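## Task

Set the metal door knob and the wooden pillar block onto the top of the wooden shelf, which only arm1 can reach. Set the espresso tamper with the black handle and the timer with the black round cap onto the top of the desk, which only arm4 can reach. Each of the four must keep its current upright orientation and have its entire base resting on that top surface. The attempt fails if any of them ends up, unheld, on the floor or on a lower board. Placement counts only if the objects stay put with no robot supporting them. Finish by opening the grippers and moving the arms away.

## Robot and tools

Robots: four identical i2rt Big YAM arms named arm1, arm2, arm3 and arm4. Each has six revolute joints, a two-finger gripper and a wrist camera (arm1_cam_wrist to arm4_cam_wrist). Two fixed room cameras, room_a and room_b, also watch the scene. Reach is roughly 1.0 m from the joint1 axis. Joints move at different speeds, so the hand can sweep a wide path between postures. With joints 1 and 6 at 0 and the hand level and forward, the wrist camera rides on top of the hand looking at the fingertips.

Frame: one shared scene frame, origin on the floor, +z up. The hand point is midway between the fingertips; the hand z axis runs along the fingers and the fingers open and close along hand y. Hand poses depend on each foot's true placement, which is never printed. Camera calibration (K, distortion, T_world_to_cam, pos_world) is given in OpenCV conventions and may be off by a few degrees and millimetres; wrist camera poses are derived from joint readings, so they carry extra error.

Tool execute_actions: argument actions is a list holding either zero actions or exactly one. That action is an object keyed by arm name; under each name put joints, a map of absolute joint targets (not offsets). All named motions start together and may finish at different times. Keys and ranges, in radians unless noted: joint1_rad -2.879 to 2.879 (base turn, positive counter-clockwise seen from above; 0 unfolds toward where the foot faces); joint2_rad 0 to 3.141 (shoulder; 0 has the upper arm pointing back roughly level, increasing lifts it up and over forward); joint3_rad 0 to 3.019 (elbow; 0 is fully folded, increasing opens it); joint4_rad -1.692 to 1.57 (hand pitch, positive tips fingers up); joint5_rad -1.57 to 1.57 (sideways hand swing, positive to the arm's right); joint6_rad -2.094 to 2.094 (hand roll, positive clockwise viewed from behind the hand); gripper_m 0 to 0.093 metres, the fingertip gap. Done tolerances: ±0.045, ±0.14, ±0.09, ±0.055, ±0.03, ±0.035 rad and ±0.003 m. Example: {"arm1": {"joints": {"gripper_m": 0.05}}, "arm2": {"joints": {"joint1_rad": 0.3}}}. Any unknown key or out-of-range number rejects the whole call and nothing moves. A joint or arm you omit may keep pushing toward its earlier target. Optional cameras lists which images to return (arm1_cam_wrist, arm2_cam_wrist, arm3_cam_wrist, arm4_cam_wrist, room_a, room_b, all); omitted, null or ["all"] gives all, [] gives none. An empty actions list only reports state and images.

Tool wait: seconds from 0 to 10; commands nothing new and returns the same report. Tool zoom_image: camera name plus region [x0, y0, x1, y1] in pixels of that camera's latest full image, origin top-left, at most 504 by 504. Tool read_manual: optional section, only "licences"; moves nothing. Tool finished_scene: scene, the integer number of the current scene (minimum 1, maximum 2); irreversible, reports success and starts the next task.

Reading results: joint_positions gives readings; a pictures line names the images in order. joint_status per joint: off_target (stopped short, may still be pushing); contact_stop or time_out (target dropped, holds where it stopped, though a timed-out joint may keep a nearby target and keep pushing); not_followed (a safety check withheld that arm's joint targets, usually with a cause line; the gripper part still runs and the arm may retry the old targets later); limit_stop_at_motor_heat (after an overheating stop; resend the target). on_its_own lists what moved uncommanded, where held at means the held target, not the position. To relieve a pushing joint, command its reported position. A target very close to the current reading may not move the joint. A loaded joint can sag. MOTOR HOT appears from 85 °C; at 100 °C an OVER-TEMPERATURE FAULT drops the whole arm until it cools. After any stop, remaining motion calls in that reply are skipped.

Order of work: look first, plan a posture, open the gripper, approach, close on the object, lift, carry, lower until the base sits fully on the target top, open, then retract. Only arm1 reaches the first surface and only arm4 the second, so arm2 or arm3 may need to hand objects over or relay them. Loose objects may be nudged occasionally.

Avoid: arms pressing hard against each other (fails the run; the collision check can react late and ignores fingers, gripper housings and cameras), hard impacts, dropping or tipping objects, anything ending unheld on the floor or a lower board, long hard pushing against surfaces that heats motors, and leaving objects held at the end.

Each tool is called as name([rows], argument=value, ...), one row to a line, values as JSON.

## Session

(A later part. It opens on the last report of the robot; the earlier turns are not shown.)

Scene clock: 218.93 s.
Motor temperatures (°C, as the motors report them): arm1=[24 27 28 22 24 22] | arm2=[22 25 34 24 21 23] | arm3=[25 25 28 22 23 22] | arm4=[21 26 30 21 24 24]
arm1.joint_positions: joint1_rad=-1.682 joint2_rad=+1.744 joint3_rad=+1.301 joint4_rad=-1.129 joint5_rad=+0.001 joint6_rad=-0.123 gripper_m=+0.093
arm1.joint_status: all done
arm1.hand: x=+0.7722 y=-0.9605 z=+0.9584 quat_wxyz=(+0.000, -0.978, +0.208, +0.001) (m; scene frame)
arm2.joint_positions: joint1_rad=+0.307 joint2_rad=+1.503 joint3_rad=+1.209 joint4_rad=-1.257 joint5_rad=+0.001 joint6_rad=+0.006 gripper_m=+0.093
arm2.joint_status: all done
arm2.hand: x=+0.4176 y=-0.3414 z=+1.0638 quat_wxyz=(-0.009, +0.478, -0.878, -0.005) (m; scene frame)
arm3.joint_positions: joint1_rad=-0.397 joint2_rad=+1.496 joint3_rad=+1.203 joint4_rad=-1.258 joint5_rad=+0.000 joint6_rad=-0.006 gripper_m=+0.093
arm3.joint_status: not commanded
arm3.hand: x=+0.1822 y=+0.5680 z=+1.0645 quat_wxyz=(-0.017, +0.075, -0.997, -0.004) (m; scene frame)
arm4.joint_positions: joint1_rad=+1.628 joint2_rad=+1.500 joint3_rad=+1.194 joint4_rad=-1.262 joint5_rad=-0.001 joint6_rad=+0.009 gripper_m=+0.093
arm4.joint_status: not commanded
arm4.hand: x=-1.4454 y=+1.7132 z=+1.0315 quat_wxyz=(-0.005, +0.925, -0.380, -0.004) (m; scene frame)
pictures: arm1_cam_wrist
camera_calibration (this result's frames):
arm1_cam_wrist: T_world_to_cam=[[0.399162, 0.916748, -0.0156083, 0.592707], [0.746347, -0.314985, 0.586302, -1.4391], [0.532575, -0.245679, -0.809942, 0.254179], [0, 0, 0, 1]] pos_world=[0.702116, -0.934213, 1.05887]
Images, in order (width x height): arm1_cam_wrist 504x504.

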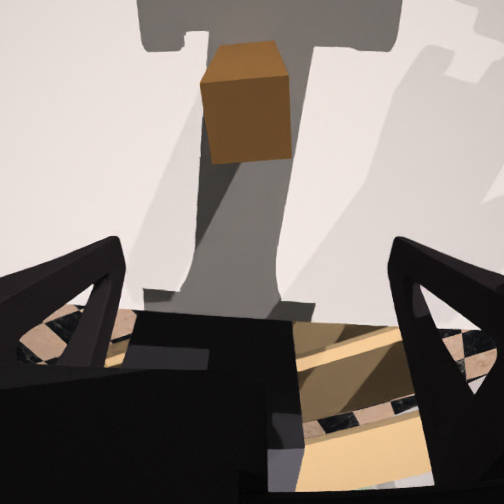

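execute_actions([
  {"arm1":{"joints":{"joint2_rad":1.83,"joint3_rad":1.36,"joint4_rad":-1.08,"joint6_rad":-0.04}}},
], cameras=[])

execute_actions([
  {"arm1":{"joints":{"joint2_rad":1.95,"joint4_rad":-0.95}}},
], cameras=["arm1_cam_wrist"])

Scene clock: 224.57 s.
Motor temperatures (°C, as the motors report them): arm1=[24 27 28 22 24 22] | arm2=[22 25 33 24 21 23] | arm3=[25 25 28 22 23 22] | arm4=[21 26 30 21 24 24]
arm1.joint_positions: joint1_rad=-1.682 joint2_rad=+1.831 joint3_rad=+1.322 joint4_rad=-1.093 joint5_rad=+0.001 joint6_rad=-0.047 gripper_m=+0.093
arm1.joint_status: all done
arm1.hand: x=+0.7619 y=-0.9543 z=+0.9233 quat_wxyz=(-0.004, -0.969, +0.245, -0.014) (m; scene frame)
arm2.joint_positions: joint1_rad=+0.307 joint2_rad=+1.503 joint3_rad=+1.209 joint4_rad=-1.257 joint5_rad=+0.001 joint6_rad=+0.006 gripper_m=+0.093
arm2.joint_status: not commanded
arm2.hand: x=+0.4176 y=-0.3414 z=+1.0638 quat_wxyz=(-0.009, +0.478, -0.878, -0.005) (m; scene frame)
arm3.joint_positions: joint1_rad=-0.397 joint2_rad=+1.496 joint3_rad=+1.203 joint4_rad=-1.258 joint5_rad=+0.000 joint6_rad=-0.006 gripper_m=+0.093
arm3.joint_status: not commanded
arm3.hand: x=+0.1822 y=+0.5680 z=+1.0645 quat_wxyz=(-0.017, +0.075, -0.997, -0.004) (m; scene frame)
arm4.joint_positions: joint1_rad=+1.628 joint2_rad=+1.500 joint3_rad=+1.194 joint4_rad=-1.262 joint5_rad=-0.001 joint6_rad=+0.009 gripper_m=+0.093
arm4.joint_status: not commanded
arm4.hand: x=-1.4454 y=+1.7132 z=+1.0315 quat_wxyz=(-0.005, +0.925, -0.380, -0.004) (m; scene frame)
pictures: none
No camera images: the call's "cameras" was empty. Leave "cameras" out to get every camera's image.

Scene clock: 225.50 s.
Motor temperatures (°C, as the motors report them): arm1=[24 27 28 22 24 22] | arm2=[22 25 33 24 21 23] | arm3=[25 25 28 22 23 22] | arm4=[21 26 30 21 24 24]
arm1.joint_positions: joint1_rad=-1.682 joint2_rad=+1.958 joint3_rad=+1.328 joint4_rad=-0.965 joint5_rad=+0.001 joint6_rad=-0.047 gripper_m=+0.093
arm1.joint_status: all done
arm1.hand: x=+0.7449 y=-0.9442 z=+0.8608 quat_wxyz=(-0.003, -0.969, +0.245, -0.010) (m; scene frame)
arm2.joint_positions: joint1_rad=+0.307 joint2_rad=+1.503 joint3_rad=+1.209 joint4_rad=-1.257 joint5_rad=+0.001 joint6_rad=+0.006 gripper_m=+0.093
arm2.joint_status: not commanded
arm2.hand: x=+0.4176 y=-0.3414 z=+1.0638 quat_wxyz=(-0.009, +0.478, -0.878, -0.005) (m; scene frame)
arm3.joint_positions: joint1_rad=-0.397 joint2_rad=+1.496 joint3_rad=+1.203 joint4_rad=-1.258 joint5_rad=+0.000 joint6_rad=-0.006 gripper_m=+0.093
arm3.joint_status: not commanded
arm3.hand: x=+0.1822 y=+0.5680 z=+1.0645 quat_wxyz=(-0.017, +0.075, -0.997, -0.004) (m; scene frame)
arm4.joint_positions: joint1_rad=+1.628 joint2_rad=+1.500 joint3_rad=+1.194 joint4_rad=-1.262 joint5_rad=-0.001 joint6_rad=+0.009 gripper_m=+0.093
arm4.joint_status: not commanded
arm4.hand: x=-1.4454 y=+1.7132 z=+1.0315 quat_wxyz=(-0.005, +0.925, -0.380, -0.004) (m; scene frame)
pictures: arm1_cam_wrist
camera_calibration (this result's frames):
arm1_cam_wrist: T_world_to_cam=[[0.468516, 0.883293, -0.0169248, 0.504992], [0.708373, -0.364149, 0.604652, -1.39031], [0.527922, -0.295278, -0.79631, 0.138616], [0, 0, 0, 1]] pos_world=[0.675084, -0.911406, 0.959583]
Images, in order (width x height): arm1_cam_wrist 504x504.

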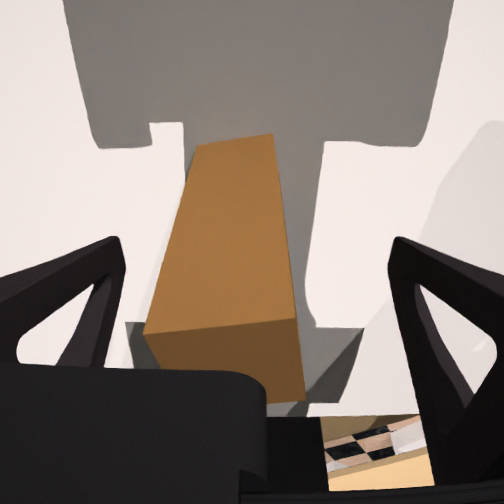

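Close and carry.

execute_actions([
  {"arm1":{"joints":{"gripper_m":0,"joint6_rad":0.03}}},
], cameras=["arm1_cam_wrist"])

execute_actions([
  {"arm1":{"joints":{"joint2_rad":1.6,"joint3_rad":1.3,"joint4_rad":-1.27}}},
], cameras=[])

execute_actions([
  {"arm1":{"joints":{"joint1_rad":1.85,"joint6_rad":0}}},
], cameras=[])

execute_actions([
  {"arm1":{"joints":{"joint2_rad":2.05,"joint3_rad":1.6,"joint4_rad":-1.12}}},
], cameras=["arm1_cam_wrist","room_a"])

Scene clock: 229.23 s.
Motor temperatures (°C, as the motors report them): arm1=[24 27 28 22 24 22] | arm2=[22 25 33 24 21 23] | arm3=[25 25 28 22 23 22] | arm4=[21 26 30 21 24 24]
arm1.joint_positions: joint1_rad=-1.682 joint2_rad=+1.958 joint3_rad=+1.328 joint4_rad=-0.964 joint5_rad=+0.001 joint6_rad=+0.023 gripper_m=+0.034
arm1.joint_status: gripper_m off_target (ended at +0.034, target +0.000); the others done
arm1.hand: x=+0.7448 y=-0.9441 z=+0.8608 quat_wxyz=(-0.003, -0.960, +0.279, -0.010) (m; scene frame)
arm2.joint_positions: joint1_rad=+0.307 joint2_rad=+1.503 joint3_rad=+1.209 joint4_rad=-1.257 joint5_rad=+0.001 joint6_rad=+0.006 gripper_m=+0.093
arm2.joint_status: not commanded
arm2.hand: x=+0.4176 y=-0.3414 z=+1.0638 quat_wxyz=(-0.009, +0.478, -0.878, -0.005) (m; scene frame)
arm3.joint_positions: joint1_rad=-0.397 joint2_rad=+1.496 joint3_rad=+1.203 joint4_rad=-1.258 joint5_rad=+0.000 joint6_rad=-0.006 gripper_m=+0.093
arm3.joint_status: not commanded
arm3.hand: x=+0.1822 y=+0.5680 z=+1.0645 quat_wxyz=(-0.017, +0.075, -0.997, -0.004) (m; scene frame)
arm4.joint_positions: joint1_rad=+1.628 joint2_rad=+1.500 joint3_rad=+1.194 joint4_rad=-1.262 joint5_rad=-0.001 joint6_rad=+0.009 gripper_m=+0.093
arm4.joint_status: not commanded
arm4.hand: x=-1.4454 y=+1.7132 z=+1.0315 quat_wxyz=(-0.005, +0.925, -0.380, -0.004) (m; scene frame)
pictures: arm1_cam_wrist
camera_calibration (this result's frames):
arm1_cam_wrist: T_world_to_cam=[[0.528977, 0.848496, -0.015411, 0.425797], [0.68114, -0.41367, 0.604091, -1.41615], [0.506194, -0.330047, -0.796766, 0.122477], [0, 0, 0, 1]] pos_world=[0.677359, -0.906681, 0.959628]
Images, in order (width x height): arm1_cam_wrist 504x504.

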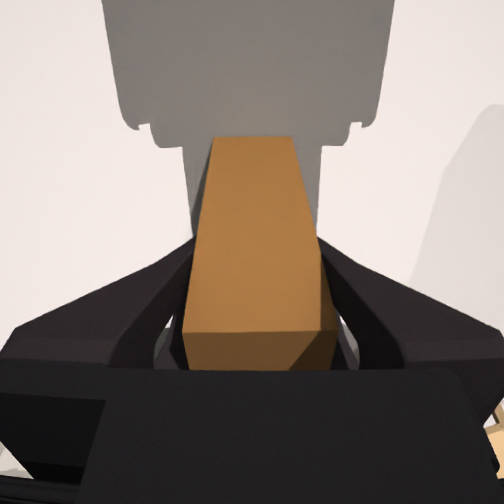

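Scene clock: 230.53 s.
Motor temperatures (°C, as the motors report them): arm1=[24 27 28 22 24 22] | arm2=[22 25 33 24 21 23] | arm3=[25 24 28 22 23 22] | arm4=[21 26 30 21 24 24]
arm1.joint_positions: joint1_rad=-1.682 joint2_rad=+1.599 joint3_rad=+1.293 joint4_rad=-1.257 joint5_rad=+0.001 joint6_rad=+0.024 gripper_m=+0.034
arm1.joint_status: all done
arm1.hand: x=+0.7999 y=-0.9771 z=+1.0224 quat_wxyz=(+0.001, -0.960, +0.279, +0.005) (m; scene frame)
arm2.joint_positions: joint1_rad=+0.307 joint2_rad=+1.503 joint3_rad=+1.209 joint4_rad=-1.257 joint5_rad=+0.001 joint6_rad=+0.006 gripper_m=+0.093
arm2.joint_status: not commanded
arm2.hand: x=+0.4176 y=-0.3414 z=+1.0638 quat_wxyz=(-0.009, +0.478, -0.878, -0.005) (m; scene frame)
arm3.joint_positions: joint1_rad=-0.397 joint2_rad=+1.496 joint3_rad=+1.203 joint4_rad=-1.258 joint5_rad=+0.000 joint6_rad=-0.006 gripper_m=+0.093
arm3.joint_status: not commanded
arm3.hand: x=+0.1822 y=+0.5680 z=+1.0645 quat_wxyz=(-0.017, +0.075, -0.997, -0.004) (m; scene frame)
arm4.joint_positions: joint1_rad=+1.628 joint2_rad=+1.500 joint3_rad=+1.194 joint4_rad=-1.262 joint5_rad=-0.001 joint6_rad=+0.009 gripper_m=+0.093
arm4.joint_status: not commanded
arm4.hand: x=-1.4454 y=+1.7132 z=+1.0315 quat_wxyz=(-0.005, +0.925, -0.380, -0.004) (m; scene frame)
pictures: none
No camera images: the call's "cameras" was empty. Leave "cameras" out to get every camera's image.

Scene clock: 233.43 s.
Motor temperatures (°C, as the motors report them): arm1=[24 27 28 22 24 22] | arm2=[22 25 33 24 21 23] | arm3=[25 24 28 22 23 22] | arm4=[21 26 30 21 24 24]
arm1.joint_positions: joint1_rad=+1.856 joint2_rad=+1.601 joint3_rad=+1.293 joint4_rad=-1.257 joint5_rad=+0.000 joint6_rad=+0.005 gripper_m=+0.034
arm1.joint_status: all done
arm1.hand: x=+1.6610 y=-1.2858 z=+1.0190 quat_wxyz=(-0.002, -0.075, -0.997, +0.000) (m; scene frame)
arm2.joint_positions: joint1_rad=+0.307 joint2_rad=+1.503 joint3_rad=+1.209 joint4_rad=-1.257 joint5_rad=+0.001 joint6_rad=+0.006 gripper_m=+0.093
arm2.joint_status: not commanded
arm2.hand: x=+0.4176 y=-0.3414 z=+1.0638 quat_wxyz=(-0.009, +0.478, -0.878, -0.005) (m; scene frame)
arm3.joint_positions: joint1_rad=-0.397 joint2_rad=+1.496 joint3_rad=+1.203 joint4_rad=-1.258 joint5_rad=+0.000 joint6_rad=-0.006 gripper_m=+0.093
arm3.joint_status: not commanded
arm3.hand: x=+0.1822 y=+0.5680 z=+1.0645 quat_wxyz=(-0.017, +0.075, -0.997, -0.004) (m; scene frame)
arm4.joint_positions: joint1_rad=+1.628 joint2_rad=+1.500 joint3_rad=+1.194 joint4_rad=-1.262 joint5_rad=-0.001 joint6_rad=+0.009 gripper_m=+0.093
arm4.joint_status: not commanded
arm4.hand: x=-1.4454 y=+1.7132 z=+1.0315 quat_wxyz=(-0.005, +0.925, -0.380, -0.004) (m; scene frame)
pictures: none
No camera images: the call's "cameras" was empty. Leave "cameras" out to get every camera's image.

Scene clock: 234.87 s.
Motor temperatures (°C, as the motors report them): arm1=[24 27 28 22 24 22] | arm2=[22 25 33 24 21 23] | arm3=[25 24 28 22 23 22] | arm4=[21 26 30 21 24 24]
arm1.joint_positions: joint1_rad=+1.856 joint2_rad=+2.063 joint3_rad=+1.559 joint4_rad=-1.125 joint5_rad=+0.000 joint6_rad=+0.005 gripper_m=+0.034
arm1.joint_status: all done
arm1.hand: x=+1.7738 y=-1.3022 z=+0.8756 quat_wxyz=(+0.030, -0.075, -0.997, -0.002) (m; scene frame)
arm2.joint_positions: joint1_rad=+0.307 joint2_rad=+1.503 joint3_rad=+1.209 joint4_rad=-1.257 joint5_rad=+0.001 joint6_rad=+0.006 gripper_m=+0.093
arm2.joint_status: not commanded
arm2.hand: x=+0.4176 y=-0.3414 z=+1.0638 quat_wxyz=(-0.009, +0.478, -0.878, -0.005) (m; scene frame)
arm3.joint_positions: joint1_rad=-0.397 joint2_rad=+1.496 joint3_rad=+1.203 joint4_rad=-1.258 joint5_rad=+0.000 joint6_rad=-0.006 gripper_m=+0.093
arm3.joint_status: not commanded
arm3.hand: x=+0.1822 y=+0.5680 z=+1.0645 quat_wxyz=(-0.017, +0.075, -0.997, -0.004) (m; scene frame)
arm4.joint_positions: joint1_rad=+1.628 joint2_rad=+1.500 joint3_rad=+1.194 joint4_rad=-1.262 joint5_rad=-0.001 joint6_rad=+0.009 gripper_m=+0.093
arm4.joint_status: not commanded
arm4.hand: x=-1.4454 y=+1.7132 z=+1.0315 quat_wxyz=(-0.005, +0.925, -0.380, -0.004) (m; scene frame)
pictures: arm1_cam_wrist, room_a
camera_calibration (this result's frames):
arm1_cam_wrist: T_world_to_cam=[[-0.142681, -0.989645, -0.0156427, -1.01651], [-0.765848, 0.100376, 0.635139, 0.934753], [-0.626992, 0.102602, -0.772239, 2.04714], [0, 0, 0, 1]] pos_world=[1.85438, -1.30985, 0.971282]
Images, in order (width x height): arm1_cam_wrist 504x504, room_a 672x504.

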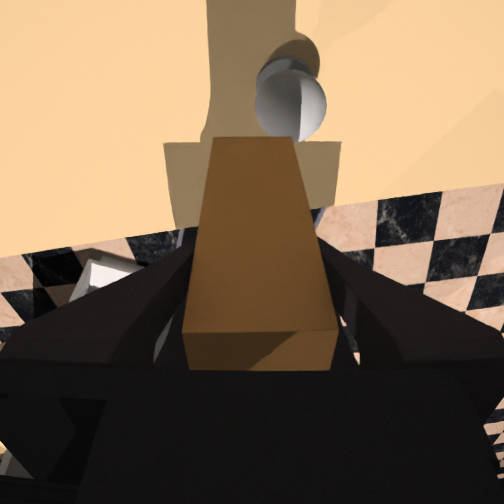

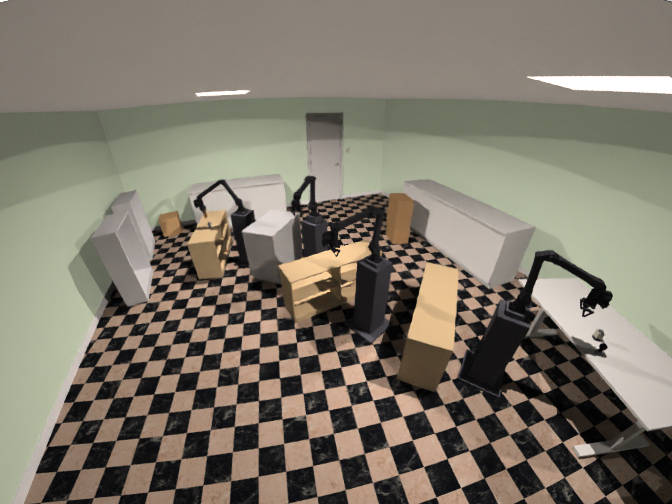

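execute_actions([
  {"arm1":{"joints":{"joint1_rad":2.15,"joint2_rad":2.2,"joint3_rad":1.72,"joint4_rad":-1.06}}},
], cameras=["arm1_cam_wrist"])

execute_actions([
  {"arm1":{"joints":{"joint2_rad":2.33,"joint4_rad":-0.94}}},
], cameras=["arm1_cam_wrist"])

Scene clock: 240.77 s.
Motor temperatures (°C, as the motors report them): arm1=[24 27 29 22 24 22] | arm2=[22 25 33 24 21 23] | arm3=[25 24 28 22 23 22] | arm4=[21 26 30 21 24 24]
arm1.joint_positions: joint1_rad=+2.147 joint2_rad=+2.206 joint3_rad=+1.689 joint4_rad=-1.065 joint5_rad=-0.002 joint6_rad=+0.004 gripper_m=+0.034
arm1.joint_status: all done
arm1.hand: x=+1.8225 y=-1.1262 z=+0.8337 quat_wxyz=(+0.007, +0.071, -0.997, -0.001) (m; scene frame)
arm2.joint_positions: joint1_rad=+0.307 joint2_rad=+1.503 joint3_rad=+1.209 joint4_rad=-1.257 joint5_rad=+0.001 joint6_rad=+0.006 gripper_m=+0.093
arm2.joint_status: not commanded
arm2.hand: x=+0.4176 y=-0.3414 z=+1.0638 quat_wxyz=(-0.009, +0.478, -0.878, -0.005) (m; scene frame)
arm3.joint_positions: joint1_rad=-0.397 joint2_rad=+1.496 joint3_rad=+1.203 joint4_rad=-1.258 joint5_rad=+0.000 joint6_rad=-0.006 gripper_m=+0.093
arm3.joint_status: not commanded
arm3.hand: x=+0.1822 y=+0.5680 z=+1.0645 quat_wxyz=(-0.017, +0.075, -0.997, -0.004) (m; scene frame)
arm4.joint_positions: joint1_rad=+1.628 joint2_rad=+1.500 joint3_rad=+1.194 joint4_rad=-1.262 joint5_rad=-0.001 joint6_rad=+0.009 gripper_m=+0.093
arm4.joint_status: not commanded
arm4.hand: x=-1.4454 y=+1.7132 z=+1.0315 quat_wxyz=(-0.005, +0.925, -0.380, -0.004) (m; scene frame)
pictures: arm1_cam_wrist
camera_calibration (this result's frames):
arm1_cam_wrist: T_world_to_cam=[[0.148753, -0.988706, -0.0182341, -1.36391], [-0.790624, -0.129986, 0.598345, 0.797404], [-0.593957, -0.0745896, -0.801031, 1.79149], [0, 0, 0, 1]] pos_world=[1.8974, -1.11123, 0.933048]
Images, in order (width x height): arm1_cam_wrist 504x504.

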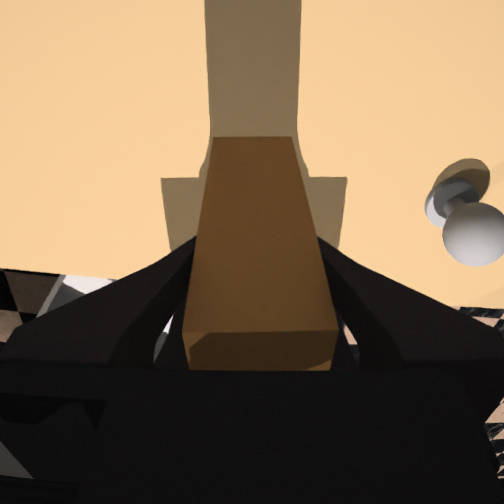

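Scene clock: 241.83 s.
Motor temperatures (°C, as the motors report them): arm1=[24 27 29 22 24 22] | arm2=[22 25 33 24 21 23] | arm3=[25 24 28 22 23 22] | arm4=[21 26 30 21 24 24]
arm1.joint_positions: joint1_rad=+2.147 joint2_rad=+2.345 joint3_rad=+1.691 joint4_rad=-0.955 joint5_rad=-0.002 joint6_rad=+0.004 gripper_m=+0.034
arm1.joint_status: all done
arm1.hand: x=+1.8207 y=-1.1264 z=+0.7486 quat_wxyz=(+0.021, +0.071, -0.997, +0.000) (m; scene frame)
arm2.joint_positions: joint1_rad=+0.307 joint2_rad=+1.503 joint3_rad=+1.209 joint4_rad=-1.257 joint5_rad=+0.001 joint6_rad=+0.006 gripper_m=+0.093
arm2.joint_status: not commanded
arm2.hand: x=+0.4176 y=-0.3414 z=+1.0638 quat_wxyz=(-0.009, +0.478, -0.878, -0.005) (m; scene frame)
arm3.joint_positions: joint1_rad=-0.397 joint2_rad=+1.496 joint3_rad=+1.203 joint4_rad=-1.258 joint5_rad=+0.000 joint6_rad=-0.006 gripper_m=+0.093
arm3.joint_status: not commanded
arm3.hand: x=+0.1822 y=+0.5680 z=+1.0645 quat_wxyz=(-0.017, +0.075, -0.997, -0.004) (m; scene frame)
arm4.joint_positions: joint1_rad=+1.628 joint2_rad=+1.500 joint3_rad=+1.194 joint4_rad=-1.262 joint5_rad=-0.001 joint6_rad=+0.009 gripper_m=+0.093
arm4.joint_status: not commanded
arm4.hand: x=-1.4454 y=+1.7132 z=+1.0315 quat_wxyz=(-0.005, +0.925, -0.380, -0.004) (m; scene frame)
pictures: arm1_cam_wrist
camera_calibration (this result's frames):
arm1_cam_wrist: T_world_to_cam=[[0.14829, -0.988774, -0.0183068, -1.36455], [-0.7743, -0.1276, 0.619821, 0.803721], [-0.615199, -0.0777385, -0.78453, 1.74501], [0, 0, 0, 1]] pos_world=[1.8982, -1.11103, 0.845871]
Images, in order (width x height): arm1_cam_wrist 504x504.

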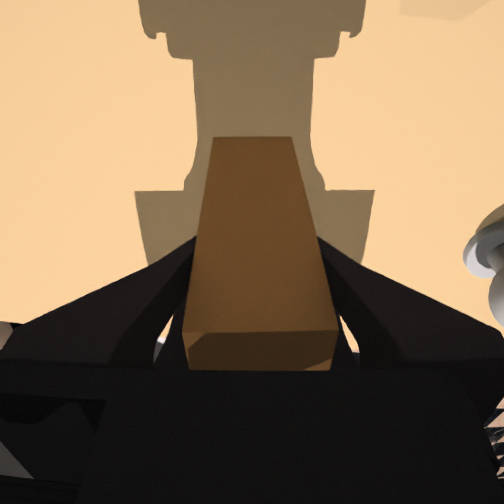

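execute_actions([
  {"arm1":{"joints":{"joint2_rad":2.38,"joint4_rad":-0.90}}},
], cameras=["arm1_cam_wrist","room_b"])

Scene clock: 248.30 s.
Motor temperatures (°C, as the motors report them): arm1=[24 28 29 22 24 22] | arm2=[22 25 32 24 21 23] | arm3=[25 24 28 22 23 22] | arm4=[21 26 30 21 24 24]
arm1.joint_positions: joint1_rad=+2.147 joint2_rad=+2.372 joint3_rad=+1.691 joint4_rad=-0.914 joint5_rad=-0.002 joint6_rad=+0.004 gripper_m=+0.034
arm1.joint_status: all done
arm1.hand: x=+1.8235 y=-1.1259 z=+0.7323 quat_wxyz=(+0.014, +0.071, -0.997, +0.000) (m; scene frame)
arm2.joint_positions: joint1_rad=+0.307 joint2_rad=+1.503 joint3_rad=+1.209 joint4_rad=-1.257 joint5_rad=+0.001 joint6_rad=+0.006 gripper_m=+0.093
arm2.joint_status: not commanded
arm2.hand: x=+0.4176 y=-0.3414 z=+1.0638 quat_wxyz=(-0.009, +0.478, -0.878, -0.005) (m; scene frame)
arm3.joint_positions: joint1_rad=-0.397 joint2_rad=+1.496 joint3_rad=+1.203 joint4_rad=-1.258 joint5_rad=+0.000 joint6_rad=-0.006 gripper_m=+0.093
arm3.joint_status: not commanded
arm3.hand: x=+0.1822 y=+0.5680 z=+1.0645 quat_wxyz=(-0.017, +0.075, -0.997, -0.004) (m; scene frame)
arm4.joint_positions: joint1_rad=+1.628 joint2_rad=+1.500 joint3_rad=+1.194 joint4_rad=-1.262 joint5_rad=-0.001 joint6_rad=+0.009 gripper_m=+0.093
arm4.joint_status: not commanded
arm4.hand: x=-1.4454 y=+1.7132 z=+1.0315 quat_wxyz=(-0.005, +0.925, -0.380, -0.004) (m; scene frame)
pictures: arm1_cam_wrist, room_b
camera_calibration (this result's frames):
arm1_cam_wrist: T_world_to_cam=[[0.148525, -0.98874, -0.0182715, -1.36526], [-0.782649, -0.128821, 0.608987, 0.837883], [-0.604484, -0.07615, -0.792969, 1.7224], [0, 0, 0, 1]] pos_world=[1.89971, -1.11079, 0.830608]
Images, in order (width x height): arm1_cam_wrist 504x504, room_b 672x504.

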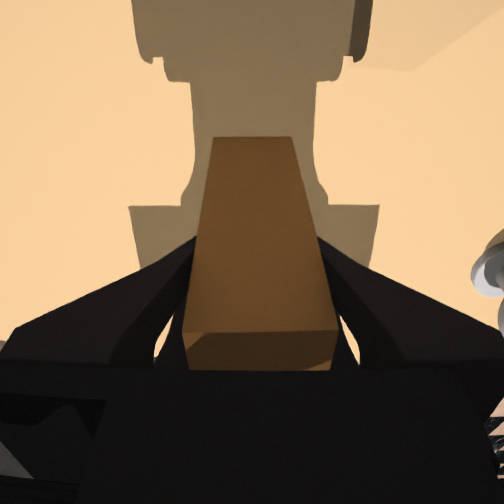

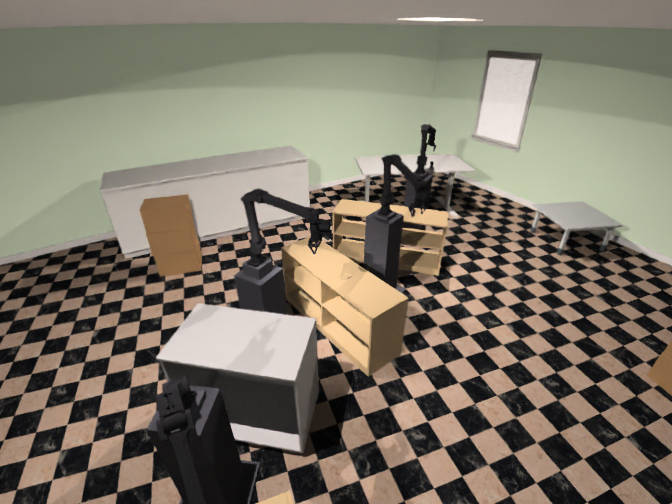

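execute_actions([
  {"arm1":{"joints":{"joint2_rad":2.42,"joint4_rad":-0.86}}},
], cameras=["arm1_cam_wrist"])

execute_actions([
  {"arm1":{"joints":{"joint2_rad":2.46,"joint4_rad":-0.82}}},
], cameras=["arm1_cam_wrist"])

Scene clock: 251.47 s.
Motor temperatures (°C, as the motors report them): arm1=[24 28 29 22 24 22] | arm2=[22 25 32 24 21 23] | arm3=[25 24 28 22 23 22] | arm4=[21 26 30 21 24 24]
arm1.joint_positions: joint1_rad=+2.147 joint2_rad=+2.417 joint3_rad=+1.691 joint4_rad=-0.874 joint5_rad=-0.002 joint6_rad=+0.004 gripper_m=+0.034
arm1.joint_status: all done
arm1.hand: x=+1.8204 y=-1.1264 z=+0.7044 quat_wxyz=(+0.016, +0.071, -0.997, +0.000) (m; scene frame)
arm2.joint_positions: joint1_rad=+0.307 joint2_rad=+1.503 joint3_rad=+1.209 joint4_rad=-1.257 joint5_rad=+0.001 joint6_rad=+0.006 gripper_m=+0.093
arm2.joint_status: not commanded
arm2.hand: x=+0.4176 y=-0.3414 z=+1.0638 quat_wxyz=(-0.009, +0.478, -0.878, -0.005) (m; scene frame)
arm3.joint_positions: joint1_rad=-0.397 joint2_rad=+1.496 joint3_rad=+1.203 joint4_rad=-1.258 joint5_rad=+0.000 joint6_rad=-0.006 gripper_m=+0.093
arm3.joint_status: not commanded
arm3.hand: x=+0.1822 y=+0.5680 z=+1.0645 quat_wxyz=(-0.017, +0.075, -0.997, -0.004) (m; scene frame)
arm4.joint_positions: joint1_rad=+1.628 joint2_rad=+1.500 joint3_rad=+1.194 joint4_rad=-1.262 joint5_rad=-0.001 joint6_rad=+0.009 gripper_m=+0.093
arm4.joint_status: not commanded
arm4.hand: x=-1.4454 y=+1.7132 z=+1.0315 quat_wxyz=(-0.005, +0.925, -0.380, -0.004) (m; scene frame)
pictures: arm1_cam_wrist
camera_calibration (this result's frames):
arm1_cam_wrist: T_world_to_cam=[[0.148441, -0.988752, -0.0182846, -1.36558], [-0.779651, -0.128383, 0.612913, 0.844683], [-0.608367, -0.0767256, -0.789939, 1.70269], [0, 0, 0, 1]] pos_world=[1.89713, -1.11114, 0.802336]
Images, in order (width x height): arm1_cam_wrist 504x504.

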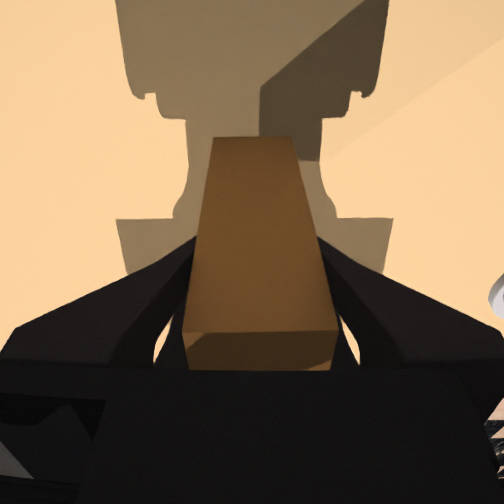

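Scene clock: 252.10 s.
Motor temperatures (°C, as the motors report them): arm1=[24 28 29 22 24 22] | arm2=[22 24 32 24 21 23] | arm3=[25 24 28 22 23 22] | arm4=[21 26 30 21 24 24]
arm1.joint_positions: joint1_rad=+2.148 joint2_rad=+2.438 joint3_rad=+1.692 joint4_rad=-0.834 joint5_rad=-0.003 joint6_rad=+0.004 gripper_m=+0.034
arm1.joint_status: all done
arm1.hand: x=+1.8244 y=-1.1250 z=+0.6920 quat_wxyz=(+0.006, +0.071, -0.997, -0.002) (m; scene frame)
arm2.joint_positions: joint1_rad=+0.307 joint2_rad=+1.503 joint3_rad=+1.209 joint4_rad=-1.257 joint5_rad=+0.001 joint6_rad=+0.006 gripper_m=+0.093
arm2.joint_status: not commanded
arm2.hand: x=+0.4176 y=-0.3414 z=+1.0638 quat_wxyz=(-0.009, +0.478, -0.878, -0.005) (m; scene frame)
arm3.joint_positions: joint1_rad=-0.397 joint2_rad=+1.496 joint3_rad=+1.203 joint4_rad=-1.258 joint5_rad=+0.000 joint6_rad=-0.006 gripper_m=+0.093
arm3.joint_status: not commanded
arm3.hand: x=+0.1822 y=+0.5680 z=+1.0645 quat_wxyz=(-0.017, +0.075, -0.997, -0.004) (m; scene frame)
arm4.joint_positions: joint1_rad=+1.628 joint2_rad=+1.500 joint3_rad=+1.194 joint4_rad=-1.262 joint5_rad=-0.001 joint6_rad=+0.009 gripper_m=+0.093
arm4.joint_status: not commanded
arm4.hand: x=-1.4454 y=+1.7132 z=+1.0315 quat_wxyz=(-0.005, +0.925, -0.380, -0.004) (m; scene frame)
pictures: arm1_cam_wrist
camera_calibration (this result's frames):
arm1_cam_wrist: T_world_to_cam=[[0.149902, -0.988503, -0.0197592, -1.36643], [-0.791697, -0.131981, 0.596487, 0.884842], [-0.592237, -0.0737713, -0.80238, 1.67788], [0, 0, 0, 1]] pos_world=[1.89906, -1.11016, 0.791499]
Images, in order (width x height): arm1_cam_wrist 504x504.

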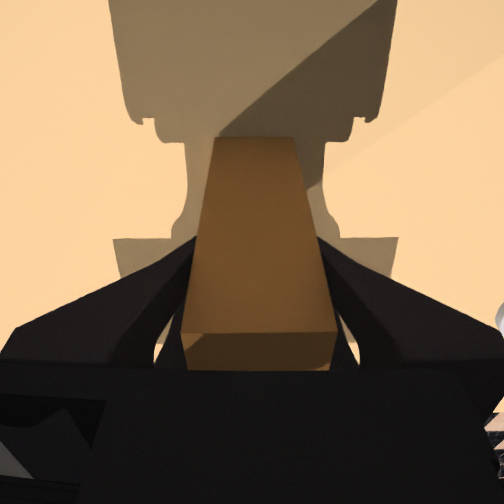

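Contact.

execute_actions([
  {"arm1":{"joints":{"joint2_rad":2.435,"joint4_rad":-0.85,"gripper_m":0.093}}},
], cameras=[])

execute_actions([
  {"arm1":{"joints":{"joint2_rad":2.2,"joint4_rad":-1.05}}},
], cameras=[])

execute_actions([
  {"arm1":{"joints":{"joint2_rad":1.4,"joint3_rad":1.3,"joint4_rad":-1.3}}},
], cameras=["room_a","room_b"])

zoom_image(camera="room_b", region=[260,130,500,330])

zoom_image(camera="room_a", region=[0,100,672,504])

Scene clock: 256.07 s.
Motor temperatures (°C, as the motors report them): arm1=[24 28 29 22 24 22] | arm2=[22 24 32 24 21 23] | arm3=[25 24 28 22 23 22] | arm4=[21 26 30 21 24 24]
arm1.joint_positions: joint1_rad=+2.148 joint2_rad=+2.437 joint3_rad=+1.692 joint4_rad=-0.836 joint5_rad=-0.003 joint6_rad=+0.004 gripper_m=+0.093
arm1.joint_status: all done
arm1.hand: x=+1.8240 y=-1.1251 z=+0.6922 quat_wxyz=(+0.007, +0.071, -0.997, -0.002) (m; scene frame)
arm2.joint_positions: joint1_rad=+0.307 joint2_rad=+1.503 joint3_rad=+1.209 joint4_rad=-1.257 joint5_rad=+0.001 joint6_rad=+0.006 gripper_m=+0.093
arm2.joint_status: not commanded
arm2.hand: x=+0.4176 y=-0.3414 z=+1.0638 quat_wxyz=(-0.009, +0.478, -0.878, -0.005) (m; scene frame)
arm3.joint_positions: joint1_rad=-0.397 joint2_rad=+1.496 joint3_rad=+1.203 joint4_rad=-1.258 joint5_rad=+0.000 joint6_rad=-0.006 gripper_m=+0.093
arm3.joint_status: not commanded
arm3.hand: x=+0.1822 y=+0.5680 z=+1.0645 quat_wxyz=(-0.017, +0.075, -0.997, -0.004) (m; scene frame)
arm4.joint_positions: joint1_rad=+1.628 joint2_rad=+1.500 joint3_rad=+1.194 joint4_rad=-1.262 joint5_rad=-0.001 joint6_rad=+0.009 gripper_m=+0.093
arm4.joint_status: not commanded
arm4.hand: x=-1.4454 y=+1.7132 z=+1.0315 quat_wxyz=(-0.005, +0.925, -0.380, -0.004) (m; scene frame)
pictures: none
No camera images: the call's "cameras" was empty. Leave "cameras" out to get every camera's image.

Scene clock: 257.40 s.
Motor temperatures (°C, as the motors report them): arm1=[24 28 29 22 24 22] | arm2=[22 24 32 24 21 23] | arm3=[25 24 28 22 23 22] | arm4=[21 26 30 21 24 24]
arm1.joint_positions: joint1_rad=+2.148 joint2_rad=+2.192 joint3_rad=+1.706 joint4_rad=-1.037 joint5_rad=-0.003 joint6_rad=+0.004 gripper_m=+0.093
arm1.joint_status: all done
arm1.hand: x=+1.8387 y=-1.1231 z=+0.8482 quat_wxyz=(-0.022, +0.071, -0.997, -0.004) (m; scene frame)
arm2.joint_positions: joint1_rad=+0.307 joint2_rad=+1.503 joint3_rad=+1.209 joint4_rad=-1.257 joint5_rad=+0.001 joint6_rad=+0.006 gripper_m=+0.093
arm2.joint_status: not commanded
arm2.hand: x=+0.4176 y=-0.3414 z=+1.0638 quat_wxyz=(-0.009, +0.478, -0.878, -0.005) (m; scene frame)
arm3.joint_positions: joint1_rad=-0.397 joint2_rad=+1.496 joint3_rad=+1.203 joint4_rad=-1.258 joint5_rad=+0.000 joint6_rad=-0.006 gripper_m=+0.093
arm3.joint_status: not commanded
arm3.hand: x=+0.1822 y=+0.5680 z=+1.0645 quat_wxyz=(-0.017, +0.075, -0.997, -0.004) (m; scene frame)
arm4.joint_positions: joint1_rad=+1.628 joint2_rad=+1.500 joint3_rad=+1.194 joint4_rad=-1.262 joint5_rad=-0.001 joint6_rad=+0.009 gripper_m=+0.093
arm4.joint_status: not commanded
arm4.hand: x=-1.4454 y=+1.7132 z=+1.0315 quat_wxyz=(-0.005, +0.925, -0.380, -0.004) (m; scene frame)
pictures: none
No camera images: the call's "cameras" was empty. Leave "cameras" out to get every camera's image.

Scene clock: 259.03 s.
Motor temperatures (°C, as the motors report them): arm1=[24 28 29 22 24 22] | arm2=[22 24 32 24 21 23] | arm3=[25 24 28 22 23 22] | arm4=[21 26 30 21 24 24]
arm1.joint_positions: joint1_rad=+2.148 joint2_rad=+1.392 joint3_rad=+1.306 joint4_rad=-1.287 joint5_rad=-0.003 joint6_rad=+0.004 gripper_m=+0.093
arm1.joint_status: all done
arm1.hand: x=+1.6449 y=-1.1521 z=+1.1153 quat_wxyz=(-0.097, +0.071, -0.993, -0.009) (m; scene frame)
arm2.joint_positions: joint1_rad=+0.307 joint2_rad=+1.503 joint3_rad=+1.209 joint4_rad=-1.257 joint5_rad=+0.001 joint6_rad=+0.006 gripper_m=+0.093
arm2.joint_status: not commanded
arm2.hand: x=+0.4176 y=-0.3414 z=+1.0638 quat_wxyz=(-0.009, +0.478, -0.878, -0.005) (m; scene frame)
arm3.joint_positions: joint1_rad=-0.397 joint2_rad=+1.496 joint3_rad=+1.203 joint4_rad=-1.258 joint5_rad=+0.000 joint6_rad=-0.006 gripper_m=+0.093
arm3.joint_status: not commanded
arm3.hand: x=+0.1822 y=+0.5680 z=+1.0645 quat_wxyz=(-0.017, +0.075, -0.997, -0.004) (m; scene frame)
arm4.joint_positions: joint1_rad=+1.628 joint2_rad=+1.500 joint3_rad=+1.194 joint4_rad=-1.262 joint5_rad=-0.001 joint6_rad=+0.009 gripper_m=+0.093
arm4.joint_status: not commanded
arm4.hand: x=-1.4454 y=+1.7132 z=+1.0315 quat_wxyz=(-0.005, +0.925, -0.380, -0.004) (m; scene frame)
pictures: room_a, room_b
Images, in order (width x height): room_a 672x504, room_b 672x504.

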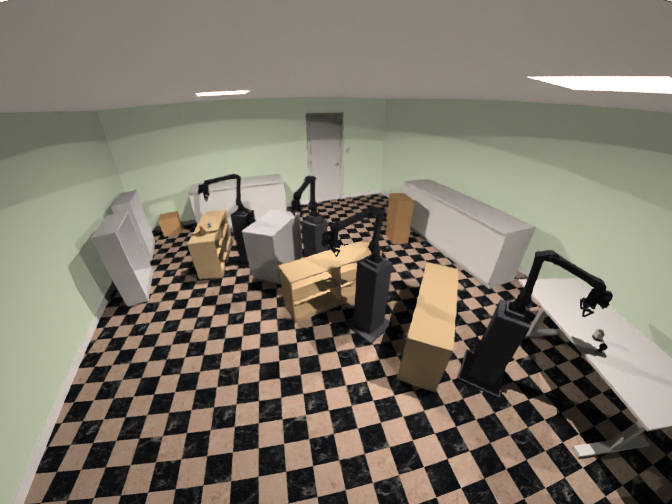

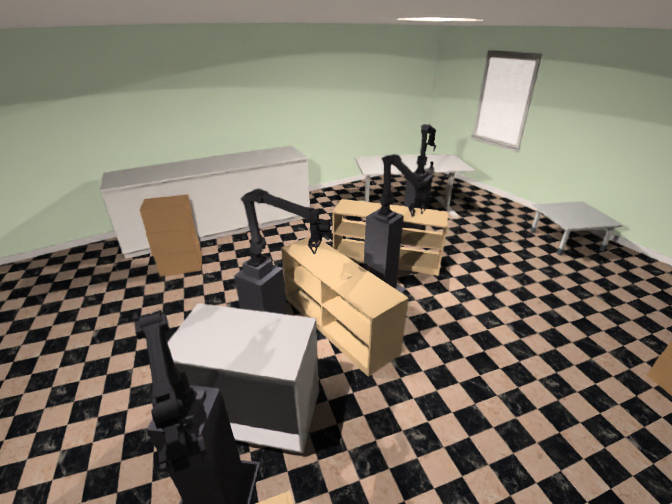

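Region (260, 130, 500, 330) of room_b's 672x504 image, scaled by 2.100, with more detail than that image has.

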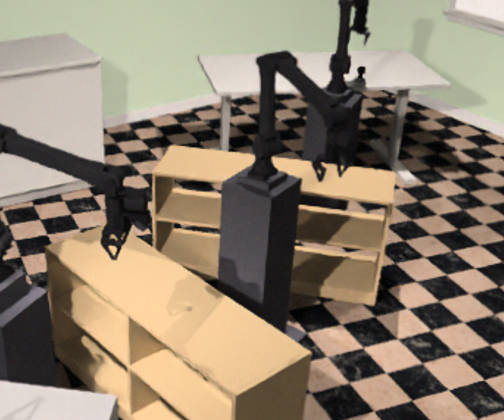

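Region (0, 100, 672, 504) is 672x404 pixels. A region can be at most 504 by 504 pixels.

zoom_image(camera="room_a", region=[160,170,280,290])

zoom_image(camera="room_a", region=[540,290,660,390])

Region (160, 170, 280, 290) of room_a's 672x504 image, scaled by 4.200, with more detail than that image has.

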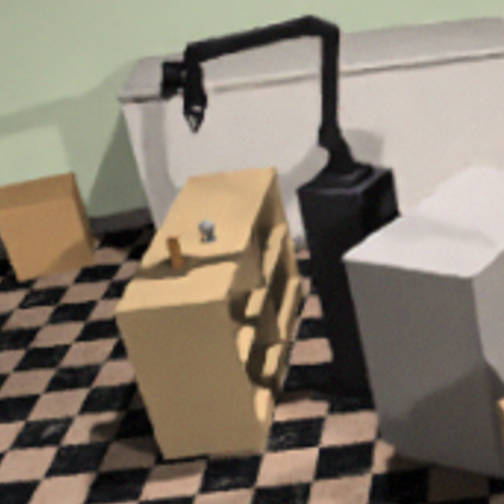

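Region (540, 290, 660, 390) of room_a's 672x504 image, scaled by 4.200, with more detail than that image has.

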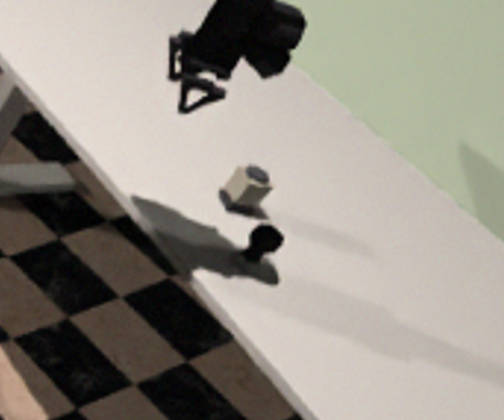

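finished_scene(scene=2)

The scene is finished: the task was done.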